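# Move desk cardboard box to bookcase bottom shelf

## Task

Take the cardboard box off the desk and set it upright on the bookcase's lowest shelf so that the whole box sits within the rear half of that shelf; at the end both blue foam blocks must also be resting on that same shelf, the robot must not have toppled or be left leaning, and nothing may count on the robot holding it there.

## Robot and tools

Robot: TidyBot++, a wheeled base (0.54 m long, 0.50 m wide, 0.38 m tall) on four powered casters, carrying a single seven-joint arm with a two-finger gripper. The shoulder sits 0.12 m ahead of the base centre and 0.68 m off the floor. Two cameras: base_camera (fixed on the base, looking forward) and wrist_camera (fisheye, looking along the hand). The arm begins folded, hand pointing down, sticking out up to 0.08 m past the base front, elbow up to 1.15 m high.

Frames: the base frame has its origin on the floor below the base centre, x forward, y left, z up. hand_pose is reported in it and marks the point between the finger pads; its z axis runs out along the fingers and the fingers close along its y axis. base_odometry is the base frame as it was when the scene began; it counts wheel rotation, so slip shows up as motion and it drifts a few cm and degrees over many moves. Heading grows to the left, range -3.142 to 3.142. base_tilt is in degrees, positive when leaning forward or right.

execute_actions(actions, cameras): actions is a list holding one action or nothing (empty list = just report state and images). An action may contain base, joints, speeds; its motions start at once and may finish at different times.
- base: exactly one relative offset from where the base last reported itself: translate_m (metres, forward +, -2 to 2), strafe_m (metres, left +, -2 to 2) or rotate_rad (radians, counter-clockwise from above +, -6.3 to 6.3). Never an absolute pose. A move that would run too long at its top speed is refused.
- joints: absolute target angles by name, radians: joint_1_rad (whole arm about vertical; positive is clockwise from above, opposite to rotate_rad), joint_2_rad shoulder -2.249 to 2.249, joint_3_rad upper-arm twist, joint_4_rad elbow -2.579 to 2.579, joint_5_rad forearm twist, joint_6_rad wrist -2.099 to 2.099, joint_7_rad hand twist (hand down: positive is counter-clockwise from above; at 1.57 fingers open toward robot left/right). Joints 1, 3, 5, 7 are unlimited but go the short way, so turn in steps under half a revolution. gripper_pos is 0 (open, ~85 mm gap) to 1 (closed); gap is about 85 x (1 - gripper_pos) mm. Done tolerances: ±0.039 for joints 1-4, ±0.056 for 5-7, ±0.03 gripper.
- speeds: optional top-speed caps for this action only: translate_m and strafe_m 0.05-0.5 m/s, rotate_rad 0.1-1.57 rad/s (defaults are the maxima).
- cameras: list of base_camera, wrist_camera or all; omitted/null means all, [] means none. Unknown keys, names or out-of-range values make the whole call rejected with no motion.
Anything left out of an action may still be driving toward its previous target.

Arm geometry: upper arm 0.42 m, forearm 0.31 m, hand 0.31 m to the hand point. With joint_1_rad 0, joint_3_rad 3.14, joint_5_rad 0 the arm moves in the vertical plane of base x. Tilt from vertical (forward +): upper arm = j2, forearm = j2 - j4, hand = j2 - j4 - j6; hand point offset from shoulder = sum of length x sin(tilt) forward and length x cos(tilt) upward. A downward hand reaches at most ~0.94 m above the floor, and only near the base.

wait(seconds): 0 to 10 s, commands nothing, returns the same state and images as an empty action.
zoom_image(camera, region): enlarges part of the latest full image of base_camera or wrist_camera; region is [x0, y0, x1, y1] pixels from top-left, at most 504 x 504. Images are 644x364 (base) and 644x476 (wrist).
read_manual(section): gives only licence texts; moves nothing.
finished_scene(scene): pass the current scene number; final and irreversible, and it reports success. The robot keeps your last command first, so release the box and leave nothing leaning on the hand.

Result lines: base_status and joint_status describe how each commanded motion ended. done = reached (for the base, only that wheels turned; it may have slipped or stopped short). off_target = stopped away and may still push. contact_stop / time_out = target dropped, holding in place. not_followed with joint command not followed and cause: = a self-collision check blocked all arm targets (it does not guard against hitting the base); those targets may be retried later. Gripper at 1 reading done means empty; off_target means it is gripping something. on_its_own lists uncommanded changes. motor_effort gives percent of max per motor, bracket = peak, with noise and offsets. ARM HIT = arm struck base or itself. Motor temperatures: one per arm joint; MOTOR HOT from 60 C; at 75 C an OVER-TEMPERATURE FAULT lets the arm sink and joints report limit_stop_at_motor_heat (resend targets). A torque fault (sensor limit 104.5 N m for joints 1-4, 51.3 for 5-7) freezes the arm and gripper 10 s and skips the rest of the call; the base keeps going.

Practical cautions: friction leaves joints a little off target; to correct, resend last command plus (wanted minus read). hand_pose itself can be 1-2 cm wrong, so check images. A held load makes the arm sag; never command a loaded joint to its read angle. Closed fingertips extend ~20 mm beyond the hand point, so keep clear of floor and shelf. Do not drive while the arm is caught on something high (about 0.8 m up or more) or push sideways with a raised hand: the robot can tip. A blocked base keeps shoving. Avoid drops, slams and hard pushes; objects may also get nudged occasionally. The simulation continues while you think, holding the last command.

Each tool is called after "Request:" as name(argument=value, ...) on one line, values as JSON.

## Session

Request:
execute_actions(actions=[])

Scene clock: 0.00 s.
Motor temperatures (°C, as the motors report them): [35 31 34 35 41 39 40]
base_odometry: x=+0.000 y=+0.000 heading=+0.000 (m, m, rad; odometry frame)
base_tilt: forward=+0.1 right=+0.1 (deg)
base_status: not commanded
joint_positions: joint_1_rad=+0.060 joint_2_rad=-0.326 joint_3_rad=+3.143 joint_4_rad=-2.526 joint_5_rad=-0.029 joint_6_rad=-0.916 joint_7_rad=+1.606 gripper_pos=+0.000
joint_status: not commanded
motor_effort: joint_1_rad=+1 joint_2_rad=-1 joint_3_rad=+2 joint_4_rad=+14 joint_5_rad=+0 joint_6_rad=+0 joint_7_rad=+0 (%)
hand_pose: x=+0.2467 y=+0.0009 z=+0.5843 quat_wxyz=(-0.011, +1.000, -0.022, +0.013) (m; base frame)
pictures: base_camera, wrist_camera
Images, in order (width x height): base_camera 644x364, wrist_camera 644x476.

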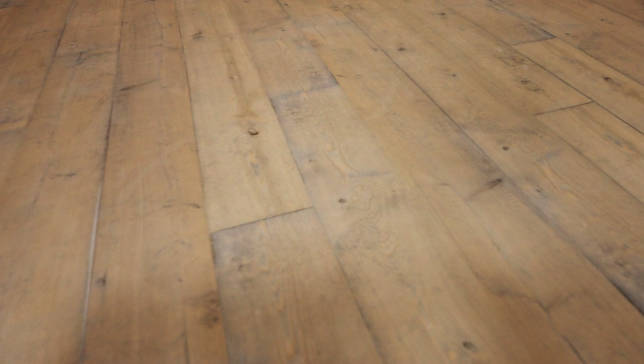

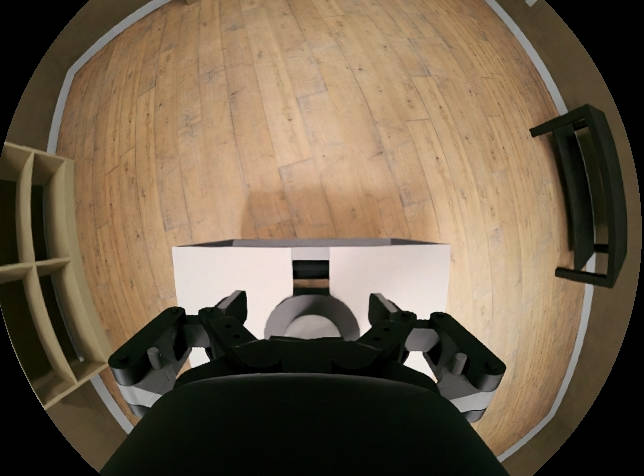

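Request:
execute_actions(actions=[{"base":{"rotate_rad":-1.57},"joints":{"joint_1_rad":0,"joint_2_rad":-0.3,"joint_4_rad":-1.6,"joint_6_rad":-0.7,"joint_7_rad":1.57}}])

Request:
execute_actions(actions=[{"base":{"rotate_rad":3.14}}])

Scene clock: 3.13 s.
Motor temperatures (°C, as the motors report them): [35 31 34 35 41 39 40]
base_odometry: x=+0.000 y=+0.000 heading=-1.568 (m, m, rad; odometry frame)
base_tilt: forward=+0.1 right=+0.2 (deg)
base_status: done
joint_positions: joint_1_rad=+0.013 joint_2_rad=-0.319 joint_3_rad=+3.143 joint_4_rad=-1.612 joint_5_rad=-0.029 joint_6_rad=-0.722 joint_7_rad=+1.597 gripper_pos=+0.000
joint_status: all done
motor_effort: joint_1_rad=+1(3) joint_2_rad=-8(9) joint_3_rad=+2(3) joint_4_rad=+21(20) joint_5_rad=+0(0) joint_6_rad=+7(7) joint_7_rad=-1(0) (%)
hand_pose: x=+0.5704 y=+0.0008 z=+1.0340 quat_wxyz=(-0.004, +0.845, +0.001, +0.534) (m; base frame)
pictures: base_camera, wrist_camera
Images, in order (width x height): base_camera 644x364, wrist_camera 644x476.

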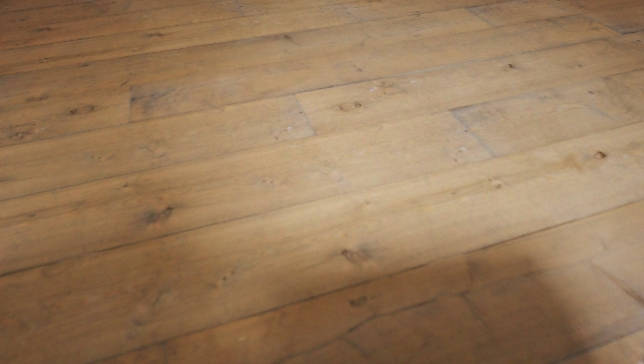

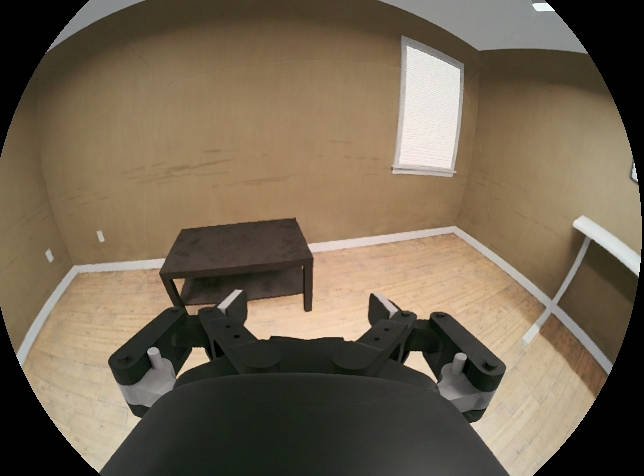

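Scene clock: 6.53 s.
Motor temperatures (°C, as the motors report them): [35 31 34 35 41 39 40]
base_odometry: x=+0.000 y=+0.000 heading=+1.570 (m, m, rad; odometry frame)
base_tilt: forward=+0.1 right=+0.1 (deg)
base_status: done
joint_positions: joint_1_rad=+0.006 joint_2_rad=-0.309 joint_3_rad=+3.145 joint_4_rad=-1.612 joint_5_rad=-0.029 joint_6_rad=-0.722 joint_7_rad=+1.597 gripper_pos=+0.000
joint_status: not commanded
motor_effort: joint_1_rad=+1(2) joint_2_rad=-8(11) joint_3_rad=+2(4) joint_4_rad=+21(21) joint_5_rad=-1(1) joint_6_rad=+7(8) joint_7_rad=+0(0) (%)
hand_pose: x=+0.5739 y=+0.0030 z=+1.0295 quat_wxyz=(-0.005, +0.848, +0.003, +0.530) (m; base frame)
pictures: base_camera, wrist_camera
Images, in order (width x height): base_camera 644x364, wrist_camera 644x476.

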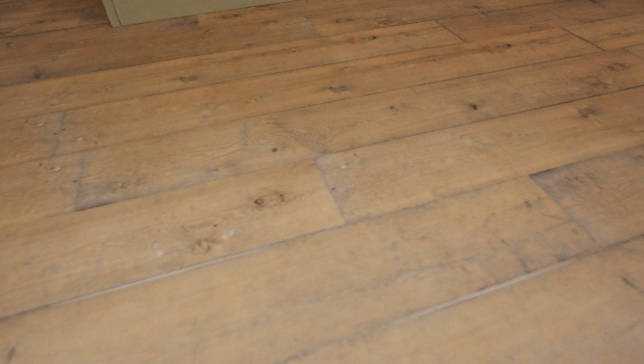

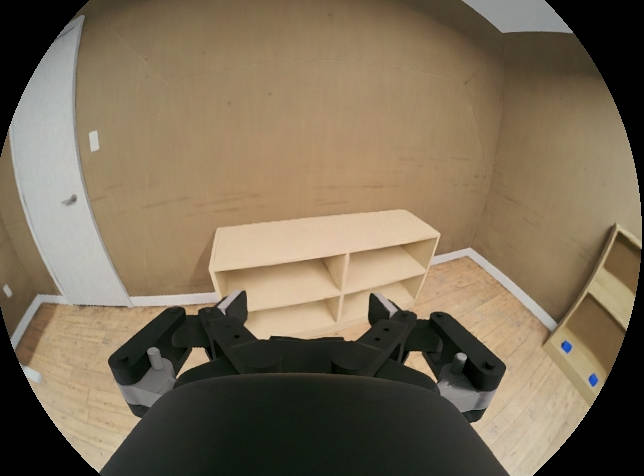

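The bookcase is ahead of the start heading; the desk is behind.

Request:
execute_actions(actions=[{"base":{"rotate_rad":-1.3}}])

Request:
execute_actions(actions=[{"base":{"rotate_rad":3.0}}])

Scene clock: 9.03 s.
Motor temperatures (°C, as the motors report them): [35 31 34 35 41 39 40]
base_odometry: x=+0.000 y=+0.000 heading=+0.272 (m, m, rad; odometry frame)
base_tilt: forward=+0.1 right=+0.1 (deg)
base_status: done
joint_positions: joint_1_rad=+0.003 joint_2_rad=-0.309 joint_3_rad=+3.146 joint_4_rad=-1.612 joint_5_rad=-0.029 joint_6_rad=-0.722 joint_7_rad=+1.597 gripper_pos=+0.000
joint_status: not commanded
motor_effort: joint_1_rad=+0(2) joint_2_rad=-8(10) joint_3_rad=+2(5) joint_4_rad=+21(21) joint_5_rad=-1(1) joint_6_rad=+8(9) joint_7_rad=+0(0) (%)
hand_pose: x=+0.5739 y=+0.0039 z=+1.0295 quat_wxyz=(-0.006, +0.848, +0.003, +0.530) (m; base frame)
pictures: base_camera, wrist_camera
Images, in order (width x height): base_camera 644x364, wrist_camera 644x476.

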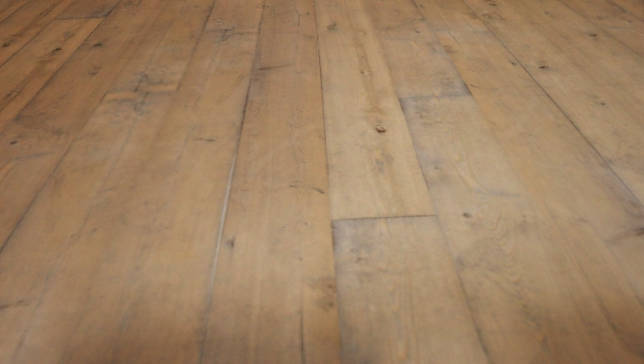

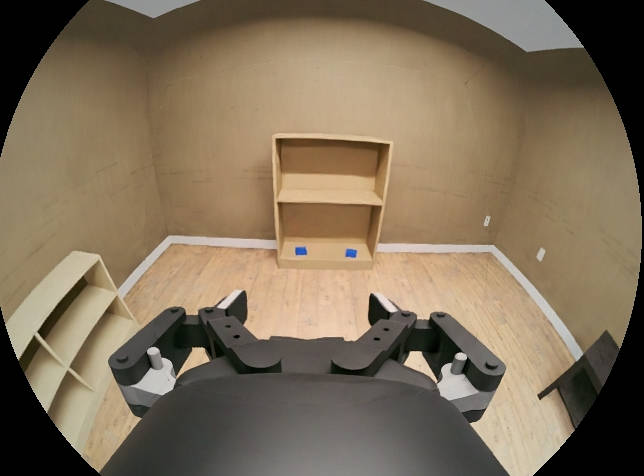

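Scene clock: 12.40 s.
Motor temperatures (°C, as the motors report them): [35 31 34 35 41 39 40]
base_odometry: x=+0.000 y=+0.000 heading=-3.013 (m, m, rad; odometry frame)
base_tilt: forward=+0.1 right=+0.1 (deg)
base_status: done
joint_positions: joint_1_rad=+0.003 joint_2_rad=-0.309 joint_3_rad=+3.146 joint_4_rad=-1.612 joint_5_rad=-0.029 joint_6_rad=-0.722 joint_7_rad=+1.597 gripper_pos=+0.000
joint_status: not commanded
motor_effort: joint_1_rad=+1(1) joint_2_rad=-8(10) joint_3_rad=+2(4) joint_4_rad=+21(21) joint_5_rad=-1(1) joint_6_rad=+8(8) joint_7_rad=+0(0) (%)
hand_pose: x=+0.5740 y=+0.0040 z=+1.0294 quat_wxyz=(-0.006, +0.848, +0.004, +0.530) (m; base frame)
pictures: base_camera, wrist_camera
Images, in order (width x height): base_camera 644x364, wrist_camera 644x476.

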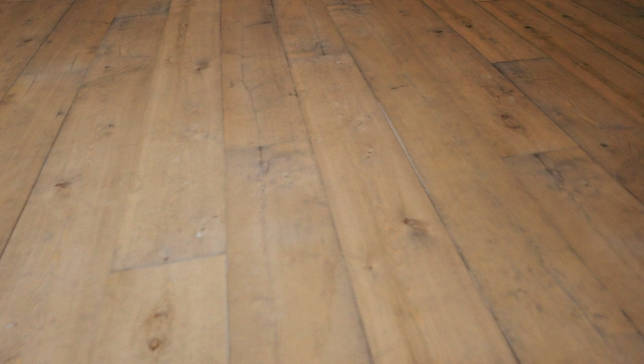

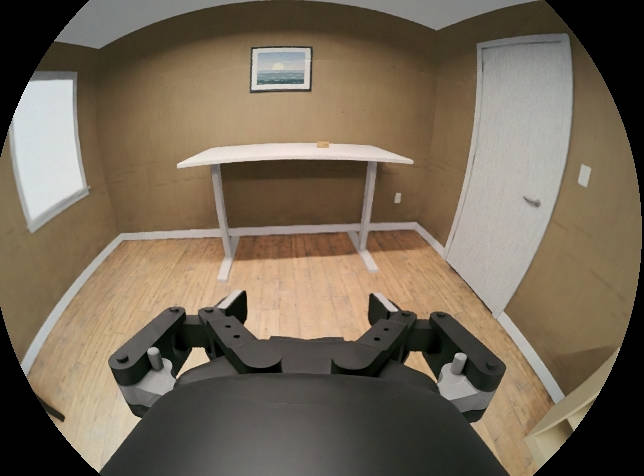

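Request:
execute_actions(actions=[{"base":{"rotate_rad":-0.13},"joints":{"joint_2_rad":0.2,"joint_4_rad":-1.4,"joint_6_rad":0.03}}])

Request:
execute_actions(actions=[{"base":{"translate_m":0.4}}])

Scene clock: 15.30 s.
Motor temperatures (°C, as the motors report them): [35 31 34 35 41 39 40]
base_odometry: x=+0.000 y=+0.000 heading=-3.141 (m, m, rad; odometry frame)
base_tilt: forward=+0.1 right=+0.2 (deg)
base_status: done
joint_positions: joint_1_rad=+0.003 joint_2_rad=+0.197 joint_3_rad=+3.146 joint_4_rad=-1.418 joint_5_rad=-0.029 joint_6_rad=+0.007 joint_7_rad=+1.597 gripper_pos=+0.000
joint_status: all done
motor_effort: joint_1_rad=+1(1) joint_2_rad=-26(29) joint_3_rad=+2(4) joint_4_rad=+22(23) joint_5_rad=-1(1) joint_6_rad=+9(9) joint_7_rad=+0(0) (%)
hand_pose: x=+0.8264 y=-0.0035 z=+1.0690 quat_wxyz=(+0.002, +0.720, -0.004, +0.694) (m; base frame)
pictures: base_camera, wrist_camera
Images, in order (width x height): base_camera 644x364, wrist_camera 644x476.

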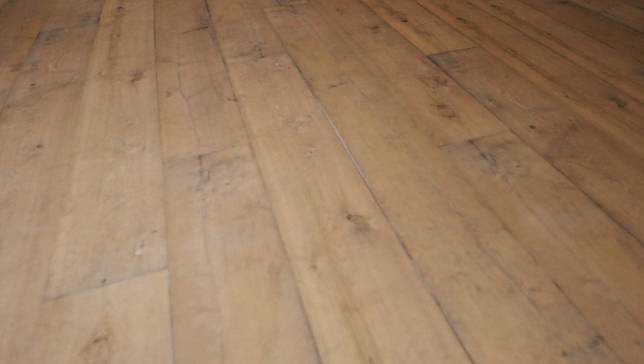

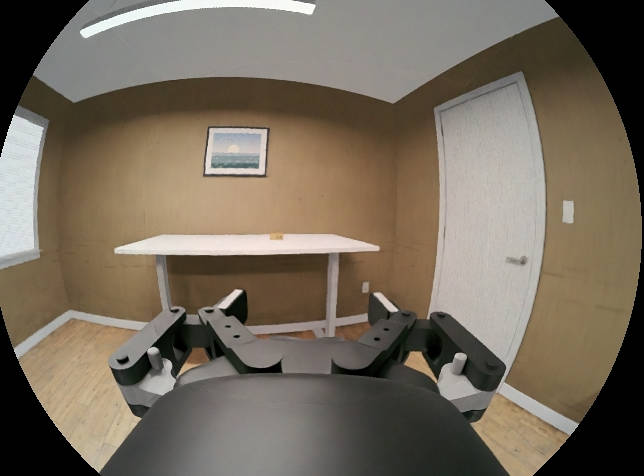

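Scene clock: 17.43 s.
Motor temperatures (°C, as the motors report them): [35 31 34 35 41 39 40]
base_odometry: x=-0.400 y=-0.001 heading=-3.140 (m, m, rad; odometry frame)
base_tilt: forward=+0.1 right=+0.1 (deg)
base_status: done
joint_positions: joint_1_rad=+0.003 joint_2_rad=+0.202 joint_3_rad=+3.146 joint_4_rad=-1.414 joint_5_rad=-0.029 joint_6_rad=+0.009 joint_7_rad=+1.597 gripper_pos=+0.000
joint_status: not commanded
motor_effort: joint_1_rad=+0(3) joint_2_rad=-27(31) joint_3_rad=+2(3) joint_4_rad=+22(23) joint_5_rad=+0(0) joint_6_rad=+9(8) joint_7_rad=+0(0) (%)
hand_pose: x=+0.8285 y=-0.0034 z=+1.0685 quat_wxyz=(+0.002, +0.720, -0.004, +0.694) (m; base frame)
pictures: base_camera, wrist_camera
Images, in order (width x height): base_camera 644x364, wrist_camera 644x476.

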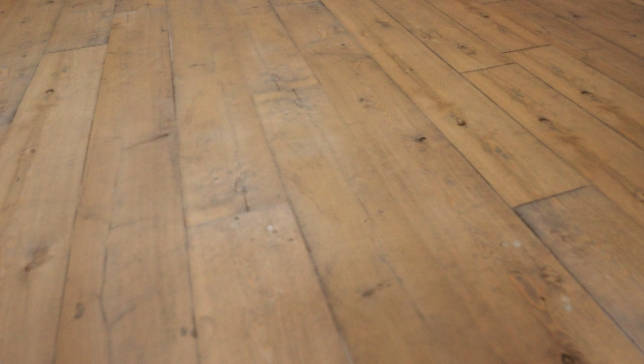

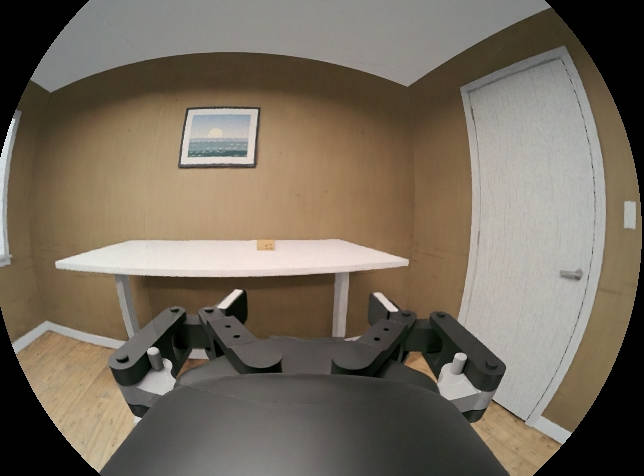

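Request:
execute_actions(actions=[{"base":{"translate_m":0.3}}], cameras=["wrist_camera"])

Request:
zoom_image(camera="wrist_camera", region=[160,190,460,330])

Scene clock: 19.97 s.
Motor temperatures (°C, as the motors report them): [35 31 34 35 41 39 40]
base_odometry: x=-0.700 y=-0.002 heading=-3.139 (m, m, rad; odometry frame)
base_tilt: forward=+0.1 right=+0.1 (deg)
base_status: done
joint_positions: joint_1_rad=+0.003 joint_2_rad=+0.205 joint_3_rad=+3.146 joint_4_rad=-1.413 joint_5_rad=-0.029 joint_6_rad=+0.010 joint_7_rad=+1.597 gripper_pos=+0.000
joint_status: not commanded
motor_effort: joint_1_rad=+1(2) joint_2_rad=-26(30) joint_3_rad=+1(1) joint_4_rad=+22(22) joint_5_rad=-1(0) joint_6_rad=+9(10) joint_7_rad=+0(0) (%)
hand_pose: x=+0.8296 y=-0.0034 z=+1.0676 quat_wxyz=(+0.002, +0.720, -0.004, +0.694) (m; base frame)
pictures: wrist_camera
Images, in order (width x height): wrist_camera 644x476.

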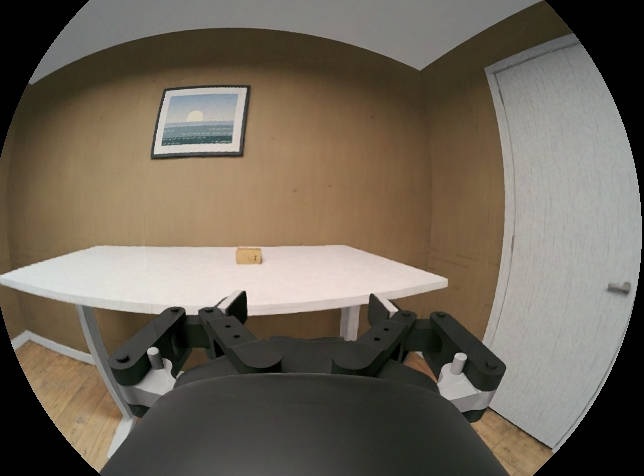

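Region (160, 190, 460, 330) of wrist_camera's 644x476 image, scaled by 1.680; it fills the top 235 rows of this view, and the rest is white.

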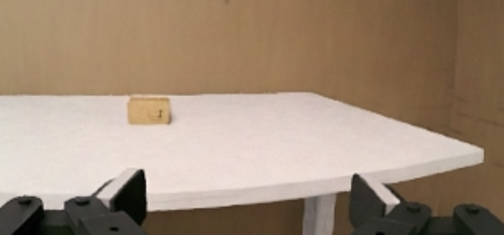

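Request:
execute_actions(actions=[{"base":{"strafe_m":0.25}}], cameras=[])

Request:
execute_actions(actions=[{"base":{"translate_m":0.3}}], cameras=["wrist_camera"])

Scene clock: 22.47 s.
Motor temperatures (°C, as the motors report them): [35 31 34 35 41 39 40]
base_odometry: x=-0.700 y=-0.252 heading=-3.139 (m, m, rad; odometry frame)
base_tilt: forward=+0.1 right=+0.1 (deg)
base_status: done
joint_positions: joint_1_rad=-0.004 joint_2_rad=+0.205 joint_3_rad=+3.144 joint_4_rad=-1.413 joint_5_rad=-0.029 joint_6_rad=+0.010 joint_7_rad=+1.597 gripper_pos=+0.000
joint_status: not commanded
motor_effort: joint_1_rad=+1(4) joint_2_rad=-26(27) joint_3_rad=+2(1) joint_4_rad=+22(22) joint_5_rad=+0(1) joint_6_rad=+9(9) joint_7_rad=+0(1) (%)
hand_pose: x=+0.8296 y=+0.0027 z=+1.0679 quat_wxyz=(-0.002, +0.720, -0.001, +0.694) (m; base frame)
pictures: none
No camera images: the call's "cameras" was empty. Leave "cameras" out to get every camera's image.

Scene clock: 24.37 s.
Motor temperatures (°C, as the motors report them): [35 32 34 35 41 40 40]
base_odometry: x=-1.000 y=-0.253 heading=-3.139 (m, m, rad; odometry frame)
base_tilt: forward=+0.1 right=+0.1 (deg)
base_status: done
joint_positions: joint_1_rad=-0.004 joint_2_rad=+0.206 joint_3_rad=+3.144 joint_4_rad=-1.411 joint_5_rad=-0.029 joint_6_rad=+0.011 joint_7_rad=+1.597 gripper_pos=+0.000
joint_status: not commanded
motor_effort: joint_1_rad=+0(1) joint_2_rad=-28(30) joint_3_rad=+1(0) joint_4_rad=+22(24) joint_5_rad=-1(0) joint_6_rad=+8(10) joint_7_rad=+1(0) (%)
hand_pose: x=+0.8303 y=+0.0027 z=+1.0679 quat_wxyz=(-0.002, +0.720, -0.001, +0.694) (m; base frame)
pictures: wrist_camera
Images, in order (width x height): wrist_camera 644x476.

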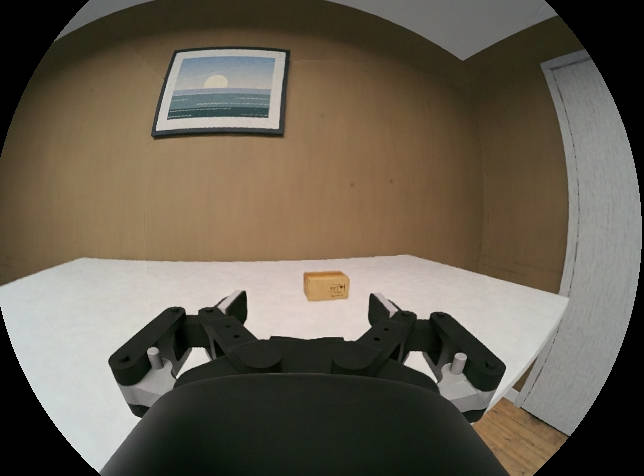

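Request:
execute_actions(actions=[{"base":{"strafe_m":-0.035},"joints":{"joint_2_rad":0.35,"joint_4_rad":-1.35,"joint_6_rad":0.15}}], cameras=[])

Request:
execute_actions(actions=[{"base":{"translate_m":0.1}}], cameras=["wrist_camera"])

Scene clock: 26.87 s.
Motor temperatures (°C, as the motors report them): [35 32 34 35 41 40 40]
base_odometry: x=-1.000 y=-0.218 heading=-3.138 (m, m, rad; odometry frame)
base_tilt: forward=+0.1 right=+0.1 (deg)
base_status: done
joint_positions: joint_1_rad=+0.004 joint_2_rad=+0.348 joint_3_rad=+3.144 joint_4_rad=-1.364 joint_5_rad=-0.029 joint_6_rad=+0.125 joint_7_rad=+1.597 gripper_pos=+0.000
joint_status: all done
motor_effort: joint_1_rad=+1(5) joint_2_rad=-31(34) joint_3_rad=+1(4) joint_4_rad=+22(22) joint_5_rad=-1(0) joint_6_rad=+9(9) joint_7_rad=+0(1) (%)
hand_pose: x=+0.8849 y=-0.0043 z=+1.0281 quat_wxyz=(+0.003, +0.713, -0.004, +0.701) (m; base frame)
pictures: none
No camera images: the call's "cameras" was empty. Leave "cameras" out to get every camera's image.

Scene clock: 28.13 s.
Motor temperatures (°C, as the motors report them): [35 32 34 35 41 40 40]
base_odometry: x=-1.100 y=-0.218 heading=-3.139 (m, m, rad; odometry frame)
base_tilt: forward=+0.1 right=+0.1 (deg)
base_status: done
joint_positions: joint_1_rad=+0.004 joint_2_rad=+0.351 joint_3_rad=+3.144 joint_4_rad=-1.363 joint_5_rad=-0.029 joint_6_rad=+0.128 joint_7_rad=+1.597 gripper_pos=+0.000
joint_status: not commanded
motor_effort: joint_1_rad=+1(4) joint_2_rad=-33(35) joint_3_rad=+1(3) joint_4_rad=+22(24) joint_5_rad=-1(0) joint_6_rad=+9(10) joint_7_rad=+0(0) (%)
hand_pose: x=+0.8862 y=-0.0042 z=+1.0273 quat_wxyz=(+0.003, +0.712, -0.004, +0.702) (m; base frame)
pictures: wrist_camera
Images, in order (width x height): wrist_camera 644x476.

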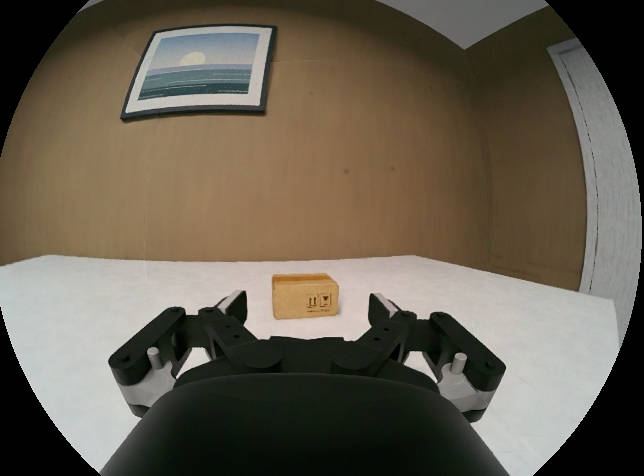

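Request:
execute_actions(actions=[{"base":{"strafe_m":0.085}}], cameras=[])

Request:
execute_actions(actions=[{"base":{"translate_m":0.24},"speeds":{"translate_m":0.1}}], cameras=["wrist_camera"])

Request:
execute_actions(actions=[{"base":{"translate_m":-0.15}}], cameras=["wrist_camera"])

Scene clock: 30.00 s.
Motor temperatures (°C, as the motors report them): [35 32 34 35 41 40 40]
base_odometry: x=-1.100 y=-0.304 heading=-3.139 (m, m, rad; odometry frame)
base_tilt: forward=+0.1 right=+0.1 (deg)
base_status: done
joint_positions: joint_1_rad=-0.004 joint_2_rad=+0.351 joint_3_rad=+3.143 joint_4_rad=-1.362 joint_5_rad=-0.029 joint_6_rad=+0.129 joint_7_rad=+1.597 gripper_pos=+0.000
joint_status: not commanded
motor_effort: joint_1_rad=+1(3) joint_2_rad=-31(33) joint_3_rad=+1(1) joint_4_rad=+22(22) joint_5_rad=-1(1) joint_6_rad=+9(10) joint_7_rad=+0(0) (%)
hand_pose: x=+0.8862 y=+0.0024 z=+1.0277 quat_wxyz=(-0.001, +0.712, -0.001, +0.702) (m; base frame)
pictures: none
No camera images: the call's "cameras" was empty. Leave "cameras" out to get every camera's image.

Scene clock: 32.97 s.
Motor temperatures (°C, as the motors report them): [35 32 34 35 41 40 40]
base_odometry: x=-1.340 y=-0.305 heading=-3.138 (m, m, rad; odometry frame)
base_tilt: forward=+0.1 right=+0.2 (deg)
base_status: done
joint_positions: joint_1_rad=-0.004 joint_2_rad=+0.350 joint_3_rad=+3.143 joint_4_rad=-1.362 joint_5_rad=-0.029 joint_6_rad=+0.130 joint_7_rad=+1.597 gripper_pos=+0.000
joint_status: not commanded
motor_effort: joint_1_rad=+0(1) joint_2_rad=-33(35) joint_3_rad=+1(0) joint_4_rad=+22(24) joint_5_rad=+0(1) joint_6_rad=+9(9) joint_7_rad=+0(0) (%)
hand_pose: x=+0.8859 y=+0.0023 z=+1.0294 quat_wxyz=(-0.001, +0.711, -0.001, +0.703) (m; base frame)
pictures: wrist_camera
Images, in order (width x height): wrist_camera 644x476.

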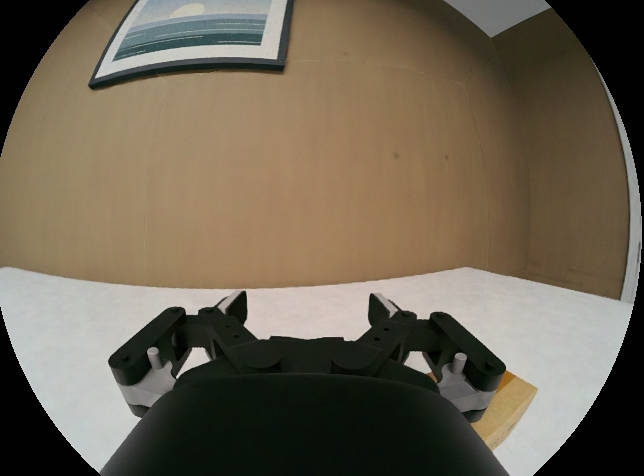

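Scene clock: 34.40 s.
Motor temperatures (°C, as the motors report them): [35 32 34 35 41 40 40]
base_odometry: x=-1.190 y=-0.305 heading=-3.138 (m, m, rad; odometry frame)
base_tilt: forward=+0.1 right=+0.1 (deg)
base_status: done
joint_positions: joint_1_rad=-0.003 joint_2_rad=+0.347 joint_3_rad=+3.143 joint_4_rad=-1.361 joint_5_rad=-0.029 joint_6_rad=+0.131 joint_7_rad=+1.597 gripper_pos=+0.000
joint_status: not commanded
motor_effort: joint_1_rad=+1(4) joint_2_rad=-31(36) joint_3_rad=+1(1) joint_4_rad=+21(23) joint_5_rad=-1(1) joint_6_rad=+7(10) joint_7_rad=+0(0) (%)
hand_pose: x=+0.8849 y=+0.0016 z=+1.0324 quat_wxyz=(+0.000, +0.709, -0.002, +0.705) (m; base frame)
pictures: wrist_camera
Images, in order (width x height): wrist_camera 644x476.

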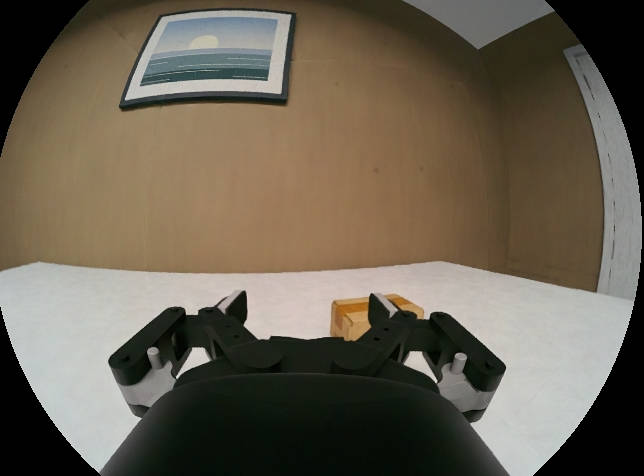

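Request:
execute_actions(actions=[{"base":{"translate_m":-0.12}}], cameras=["wrist_camera"])

Request:
zoom_image(camera="wrist_camera", region=[220,240,460,360])

Scene clock: 36.13 s.
Motor temperatures (°C, as the motors report them): [35 32 34 35 41 40 40]
base_odometry: x=-1.070 y=-0.304 heading=-3.138 (m, m, rad; odometry frame)
base_tilt: forward=+0.1 right=+0.1 (deg)
base_status: done
joint_positions: joint_1_rad=-0.003 joint_2_rad=+0.345 joint_3_rad=+3.143 joint_4_rad=-1.361 joint_5_rad=-0.029 joint_6_rad=+0.131 joint_7_rad=+1.597 gripper_pos=+0.000
joint_status: not commanded
motor_effort: joint_1_rad=+1(4) joint_2_rad=-30(34) joint_3_rad=+1(3) joint_4_rad=+21(23) joint_5_rad=+0(1) joint_6_rad=+9(9) joint_7_rad=+0(0) (%)
hand_pose: x=+0.8843 y=+0.0015 z=+1.0338 quat_wxyz=(+0.000, +0.709, -0.002, +0.706) (m; base frame)
pictures: wrist_camera
Images, in order (width x height): wrist_camera 644x476.

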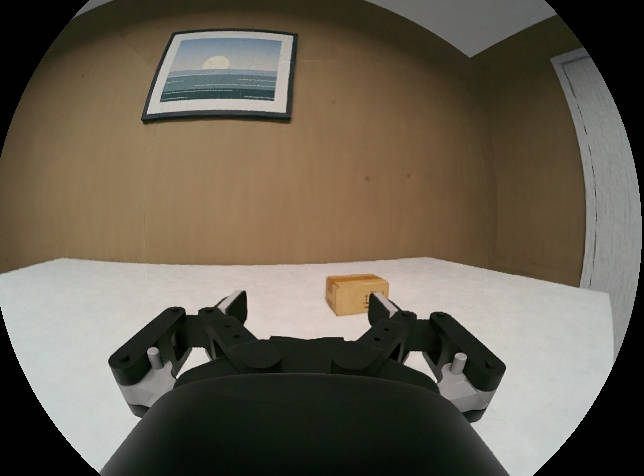

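Region (220, 240, 460, 360) of wrist_camera's 644x476 image, scaled by 2.100.

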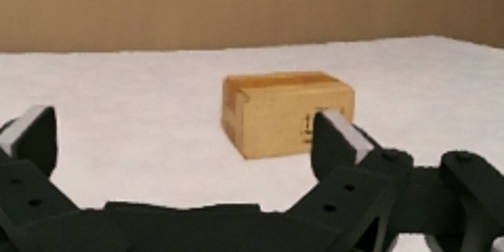

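Request:
execute_actions(actions=[{"base":{"strafe_m":-0.065}}], cameras=["wrist_camera"])

Request:
execute_actions(actions=[{"base":{"translate_m":0.17},"speeds":{"translate_m":0.1}}], cameras=["wrist_camera"])

Scene clock: 38.17 s.
Motor temperatures (°C, as the motors report them): [35 32 34 35 41 40 40]
base_odometry: x=-1.070 y=-0.239 heading=-3.139 (m, m, rad; odometry frame)
base_tilt: forward=+0.1 right=+0.2 (deg)
base_status: done
joint_positions: joint_1_rad=+0.004 joint_2_rad=+0.345 joint_3_rad=+3.143 joint_4_rad=-1.361 joint_5_rad=-0.029 joint_6_rad=+0.131 joint_7_rad=+1.597 gripper_pos=+0.000
joint_status: not commanded
motor_effort: joint_1_rad=+1(4) joint_2_rad=-31(32) joint_3_rad=+1(1) joint_4_rad=+22(22) joint_5_rad=+0(1) joint_6_rad=+9(8) joint_7_rad=+1(0) (%)
hand_pose: x=+0.8843 y=-0.0040 z=+1.0340 quat_wxyz=(+0.002, +0.709, -0.004, +0.706) (m; base frame)
pictures: wrist_camera
Images, in order (width x height): wrist_camera 644x476.

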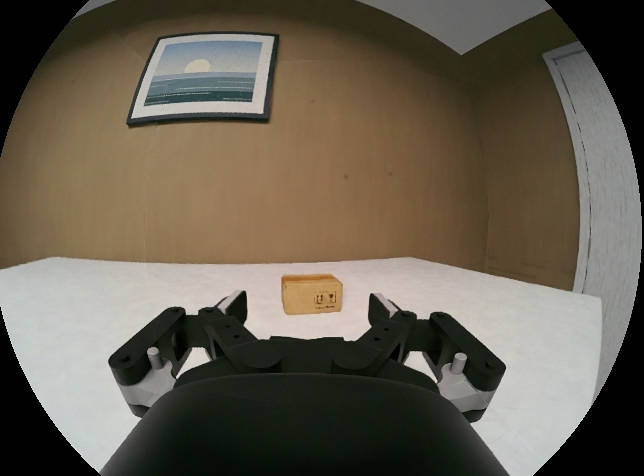

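Scene clock: 40.33 s.
Motor temperatures (°C, as the motors report them): [35 32 34 35 41 40 40]
base_odometry: x=-1.240 y=-0.239 heading=-3.139 (m, m, rad; odometry frame)
base_tilt: forward=+0.1 right=+0.1 (deg)
base_status: done
joint_positions: joint_1_rad=+0.004 joint_2_rad=+0.347 joint_3_rad=+3.143 joint_4_rad=-1.360 joint_5_rad=-0.029 joint_6_rad=+0.132 joint_7_rad=+1.597 gripper_pos=+0.000
joint_status: not commanded
motor_effort: joint_1_rad=+1(1) joint_2_rad=-32(34) joint_3_rad=+2(0) joint_4_rad=+22(23) joint_5_rad=-1(0) joint_6_rad=+8(10) joint_7_rad=+0(1) (%)
hand_pose: x=+0.8847 y=-0.0040 z=+1.0335 quat_wxyz=(+0.002, +0.709, -0.004, +0.706) (m; base frame)
pictures: wrist_camera
Images, in order (width x height): wrist_camera 644x476.

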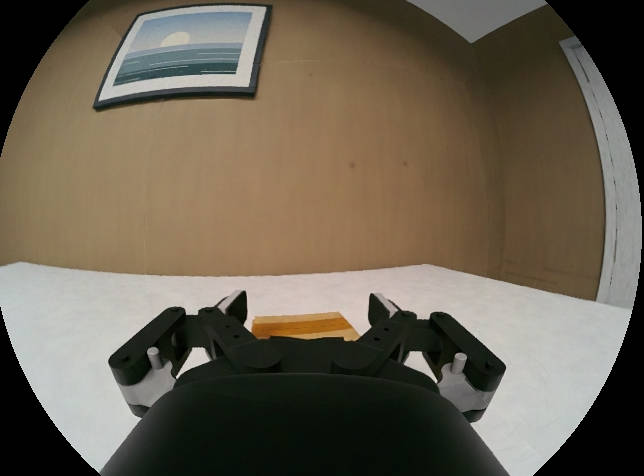

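Request:
execute_actions(actions=[{"joints":{"joint_2_rad":0.39,"joint_6_rad":0.11}}], cameras=["wrist_camera"])

Request:
execute_actions(actions=[{"joints":{"gripper_pos":1}}], cameras=["wrist_camera"])

Request:
execute_actions(actions=[{"joints":{"joint_2_rad":0.3}}], cameras=["wrist_camera"])

Scene clock: 41.97 s.
Motor temperatures (°C, as the motors report them): [35 32 34 35 41 40 40]
base_odometry: x=-1.240 y=-0.239 heading=-3.139 (m, m, rad; odometry frame)
base_tilt: forward=+0.1 right=+0.1 (deg)
base_status: not commanded
joint_positions: joint_1_rad=+0.004 joint_2_rad=+0.377 joint_3_rad=+3.143 joint_4_rad=-1.358 joint_5_rad=-0.029 joint_6_rad=+0.132 joint_7_rad=+1.597 gripper_pos=+0.000
joint_status: all done
motor_effort: joint_1_rad=+1(1) joint_2_rad=-32(33) joint_3_rad=+2(1) joint_4_rad=+21(22) joint_5_rad=-1(0) joint_6_rad=+8(8) joint_7_rad=+1(0) (%)
hand_pose: x=+0.8950 y=-0.0041 z=+1.0117 quat_wxyz=(+0.002, +0.718, -0.004, +0.696) (m; base frame)
pictures: wrist_camera
Images, in order (width x height): wrist_camera 644x476.

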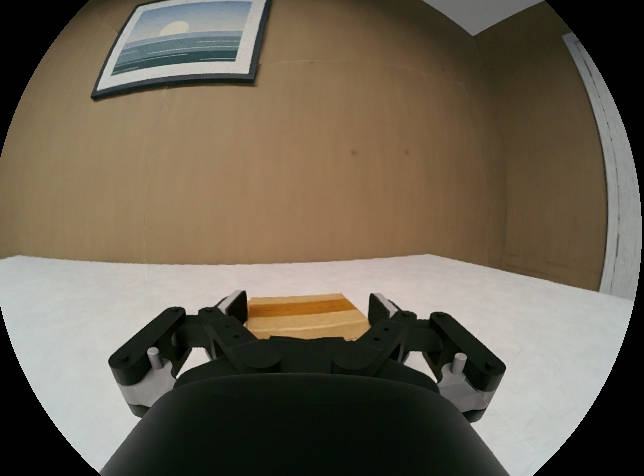

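Scene clock: 43.07 s.
Motor temperatures (°C, as the motors report them): [35 32 34 35 41 40 40]
base_odometry: x=-1.240 y=-0.239 heading=-3.139 (m, m, rad; odometry frame)
base_tilt: forward=+0.1 right=+0.1 (deg)
base_status: not commanded
joint_positions: joint_1_rad=+0.004 joint_2_rad=+0.378 joint_3_rad=+3.143 joint_4_rad=-1.355 joint_5_rad=-0.029 joint_6_rad=+0.132 joint_7_rad=+1.596 gripper_pos=+0.999
joint_status: all done
motor_effort: joint_1_rad=+1(1) joint_2_rad=-31(34) joint_3_rad=+1(1) joint_4_rad=+21(22) joint_5_rad=+0(1) joint_6_rad=+8(9) joint_7_rad=+1(0) (%)
hand_pose: x=+0.8956 y=-0.0041 z=+1.0127 quat_wxyz=(+0.002, +0.718, -0.004, +0.696) (m; base frame)
pictures: wrist_camera
Images, in order (width x height): wrist_camera 644x476.

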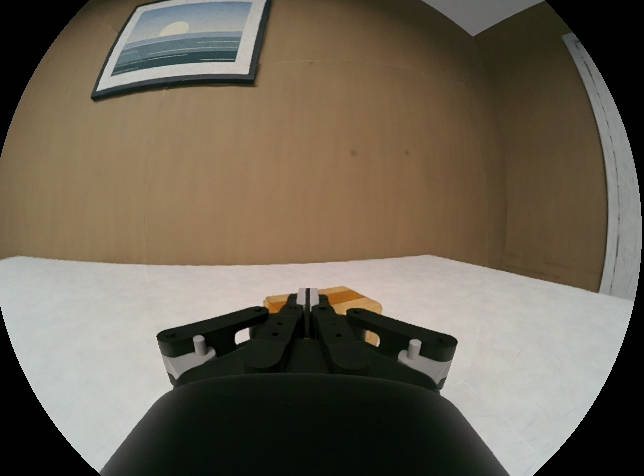

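Scene clock: 44.07 s.
Motor temperatures (°C, as the motors report them): [35 32 34 35 41 40 40]
base_odometry: x=-1.240 y=-0.239 heading=-3.139 (m, m, rad; odometry frame)
base_tilt: forward=+0.1 right=+0.1 (deg)
base_status: not commanded
joint_positions: joint_1_rad=+0.004 joint_2_rad=+0.306 joint_3_rad=+3.143 joint_4_rad=-1.355 joint_5_rad=-0.029 joint_6_rad=+0.132 joint_7_rad=+1.596 gripper_pos=+0.999
joint_status: all done
motor_effort: joint_1_rad=+1(0) joint_2_rad=-29(35) joint_3_rad=+1(1) joint_4_rad=+22(23) joint_5_rad=-1(1) joint_6_rad=+8(9) joint_7_rad=+0(1) (%)
hand_pose: x=+0.8699 y=-0.0039 z=+1.0676 quat_wxyz=(+0.002, +0.692, -0.004, +0.722) (m; base frame)
pictures: wrist_camera
Images, in order (width x height): wrist_camera 644x476.

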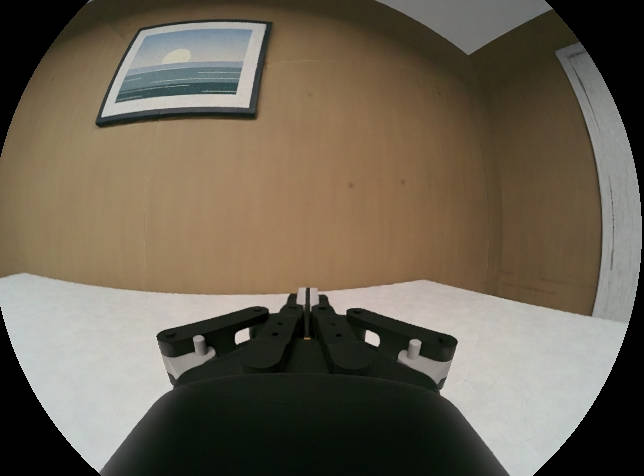

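Request:
execute_actions(actions=[{"joints":{"joint_2_rad":0.395,"gripper_pos":0}}], cameras=["wrist_camera"])

Request:
execute_actions(actions=[{"base":{"translate_m":0.03},"speeds":{"translate_m":0.05}}], cameras=["wrist_camera"])

Scene clock: 45.57 s.
Motor temperatures (°C, as the motors report them): [35 32 34 35 41 40 40]
base_odometry: x=-1.240 y=-0.239 heading=-3.139 (m, m, rad; odometry frame)
base_tilt: forward=+0.1 right=+0.1 (deg)
base_status: not commanded
joint_positions: joint_1_rad=+0.004 joint_2_rad=+0.392 joint_3_rad=+3.143 joint_4_rad=-1.355 joint_5_rad=-0.029 joint_6_rad=+0.131 joint_7_rad=+1.596 gripper_pos=+0.000
joint_status: all done
motor_effort: joint_1_rad=+1(1) joint_2_rad=-33(35) joint_3_rad=+1(1) joint_4_rad=+22(23) joint_5_rad=+0(0) joint_6_rad=+9(9) joint_7_rad=+0(0) (%)
hand_pose: x=+0.9002 y=-0.0041 z=+1.0016 quat_wxyz=(+0.002, +0.723, -0.004, +0.691) (m; base frame)
pictures: wrist_camera
Images, in order (width x height): wrist_camera 644x476.

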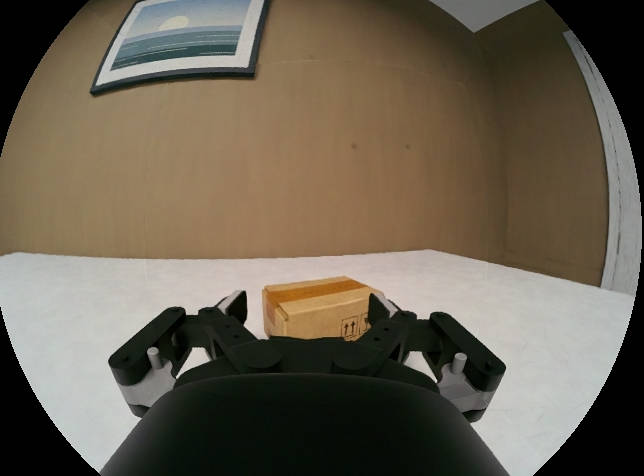

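Scene clock: 46.60 s.
Motor temperatures (°C, as the motors report them): [35 32 34 35 41 40 40]
base_odometry: x=-1.270 y=-0.239 heading=-3.140 (m, m, rad; odometry frame)
base_tilt: forward=+0.1 right=+0.1 (deg)
base_status: done
joint_positions: joint_1_rad=+0.004 joint_2_rad=+0.392 joint_3_rad=+3.143 joint_4_rad=-1.355 joint_5_rad=-0.029 joint_6_rad=+0.131 joint_7_rad=+1.596 gripper_pos=+0.000
joint_status: not commanded
motor_effort: joint_1_rad=+1(3) joint_2_rad=-32(35) joint_3_rad=+2(1) joint_4_rad=+22(22) joint_5_rad=+0(0) joint_6_rad=+9(8) joint_7_rad=+0(1) (%)
hand_pose: x=+0.9003 y=-0.0039 z=+1.0013 quat_wxyz=(+0.002, +0.723, -0.004, +0.691) (m; base frame)
pictures: wrist_camera
Images, in order (width x height): wrist_camera 644x476.

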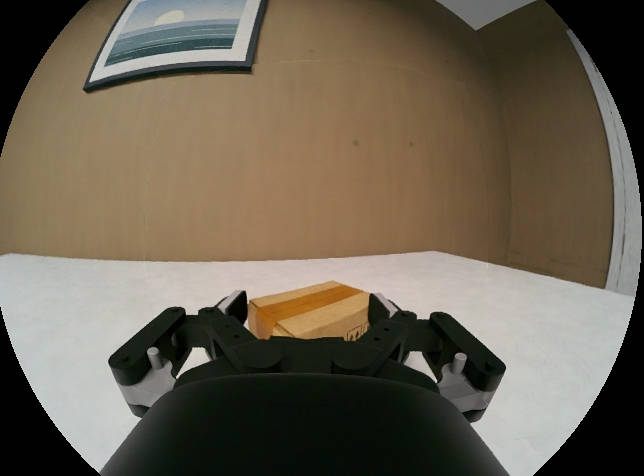

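Request:
execute_actions(actions=[{"base":{"translate_m":0.05},"speeds":{"translate_m":0.05}}], cameras=["wrist_camera"])

Request:
execute_actions(actions=[{"joints":{"gripper_pos":1}}], cameras=["wrist_camera"])

Scene clock: 48.33 s.
Motor temperatures (°C, as the motors report them): [35 32 34 35 41 40 40]
base_odometry: x=-1.321 y=-0.239 heading=-3.140 (m, m, rad; odometry frame)
base_tilt: forward=+0.1 right=+0.1 (deg)
base_status: done
joint_positions: joint_1_rad=+0.004 joint_2_rad=+0.392 joint_3_rad=+3.143 joint_4_rad=-1.355 joint_5_rad=-0.029 joint_6_rad=+0.131 joint_7_rad=+1.596 gripper_pos=+0.000
joint_status: not commanded
motor_effort: joint_1_rad=+1(3) joint_2_rad=-32(35) joint_3_rad=+2(1) joint_4_rad=+22(23) joint_5_rad=-1(1) joint_6_rad=+9(9) joint_7_rad=+0(1) (%)
hand_pose: x=+0.9003 y=-0.0038 z=+1.0013 quat_wxyz=(+0.002, +0.723, -0.004, +0.691) (m; base frame)
pictures: wrist_camera
Images, in order (width x height): wrist_camera 644x476.

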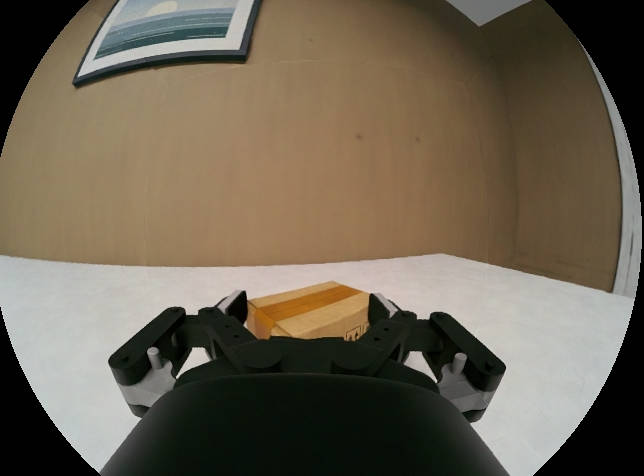

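Scene clock: 49.43 s.
Motor temperatures (°C, as the motors report them): [35 32 34 35 41 40 40]
base_odometry: x=-1.321 y=-0.239 heading=-3.140 (m, m, rad; odometry frame)
base_tilt: forward=+0.1 right=+0.1 (deg)
base_status: not commanded
joint_positions: joint_1_rad=+0.004 joint_2_rad=+0.392 joint_3_rad=+3.143 joint_4_rad=-1.355 joint_5_rad=-0.029 joint_6_rad=+0.131 joint_7_rad=+1.596 gripper_pos=+0.999
joint_status: all done
motor_effort: joint_1_rad=+1(1) joint_2_rad=-32(34) joint_3_rad=+1(1) joint_4_rad=+21(22) joint_5_rad=-1(1) joint_6_rad=+8(9) joint_7_rad=+0(1) (%)
hand_pose: x=+0.9003 y=-0.0038 z=+1.0014 quat_wxyz=(+0.002, +0.723, -0.004, +0.691) (m; base frame)
pictures: wrist_camera
Images, in order (width x height): wrist_camera 644x476.

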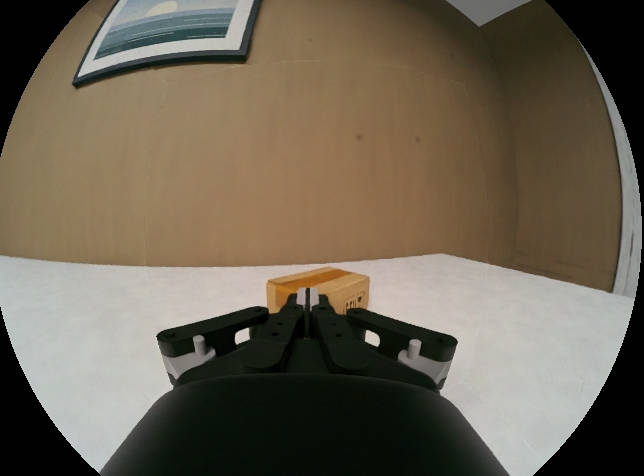

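Request:
execute_actions(actions=[{"base":{"strafe_m":-0.03}}], cameras=[])

Request:
execute_actions(actions=[{"base":{"translate_m":0.07},"speeds":{"translate_m":0.05}}], cameras=[])

Request:
execute_actions(actions=[{"base":{"translate_m":-0.1},"joints":{"gripper_pos":0}}], cameras=["wrist_camera"])

Scene clock: 50.83 s.
Motor temperatures (°C, as the motors report them): [35 32 34 35 41 40 40]
base_odometry: x=-1.321 y=-0.209 heading=-3.140 (m, m, rad; odometry frame)
base_tilt: forward=+0.1 right=+0.1 (deg)
base_status: done
joint_positions: joint_1_rad=+0.006 joint_2_rad=+0.392 joint_3_rad=+3.143 joint_4_rad=-1.355 joint_5_rad=-0.029 joint_6_rad=+0.131 joint_7_rad=+1.596 gripper_pos=+0.999
joint_status: not commanded
motor_effort: joint_1_rad=+1(4) joint_2_rad=-33(34) joint_3_rad=+1(1) joint_4_rad=+22(23) joint_5_rad=+0(1) joint_6_rad=+8(10) joint_7_rad=+0(0) (%)
hand_pose: x=+0.9003 y=-0.0055 z=+1.0013 quat_wxyz=(+0.003, +0.723, -0.005, +0.691) (m; base frame)
pictures: none
No camera images: the call's "cameras" was empty. Leave "cameras" out to get every camera's image.

Scene clock: 52.67 s.
Motor temperatures (°C, as the motors report them): [35 32 34 35 41 40 40]
base_odometry: x=-1.391 y=-0.209 heading=-3.140 (m, m, rad; odometry frame)
base_tilt: forward=+0.1 right=+0.1 (deg)
base_status: done
joint_positions: joint_1_rad=+0.006 joint_2_rad=+0.392 joint_3_rad=+3.143 joint_4_rad=-1.355 joint_5_rad=-0.029 joint_6_rad=+0.130 joint_7_rad=+1.596 gripper_pos=+0.999
joint_status: not commanded
motor_effort: joint_1_rad=+1(4) joint_2_rad=-32(36) joint_3_rad=+2(3) joint_4_rad=+22(24) joint_5_rad=-1(1) joint_6_rad=+8(10) joint_7_rad=+0(0) (%)
hand_pose: x=+0.9002 y=-0.0052 z=+1.0012 quat_wxyz=(+0.003, +0.723, -0.005, +0.691) (m; base frame)
pictures: none
No camera images: the call's "cameras" was empty. Leave "cameras" out to get every camera's image.

Scene clock: 53.87 s.
Motor temperatures (°C, as the motors report them): [35 32 34 35 41 40 40]
base_odometry: x=-1.291 y=-0.208 heading=-3.140 (m, m, rad; odometry frame)
base_tilt: forward=+0.1 right=+0.1 (deg)
base_status: done
joint_positions: joint_1_rad=+0.004 joint_2_rad=+0.392 joint_3_rad=+3.143 joint_4_rad=-1.355 joint_5_rad=-0.029 joint_6_rad=+0.130 joint_7_rad=+1.596 gripper_pos=+0.000
joint_status: all done
motor_effort: joint_1_rad=+1(3) joint_2_rad=-34(37) joint_3_rad=+1(2) joint_4_rad=+22(23) joint_5_rad=+0(0) joint_6_rad=+9(9) joint_7_rad=+0(1) (%)
hand_pose: x=+0.9001 y=-0.0043 z=+1.0014 quat_wxyz=(+0.002, +0.723, -0.005, +0.691) (m; base frame)
pictures: wrist_camera
Images, in order (width x height): wrist_camera 644x476.

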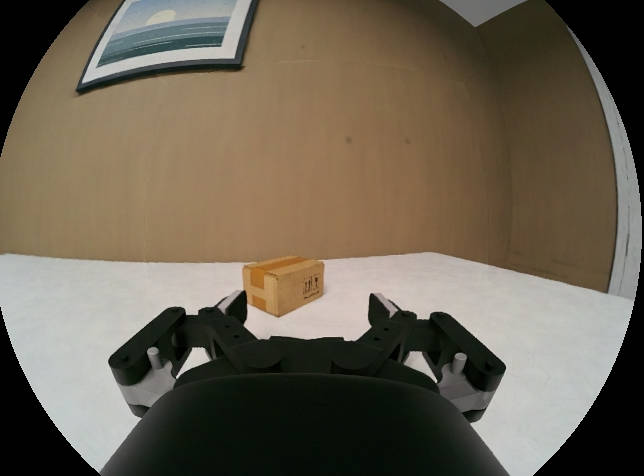

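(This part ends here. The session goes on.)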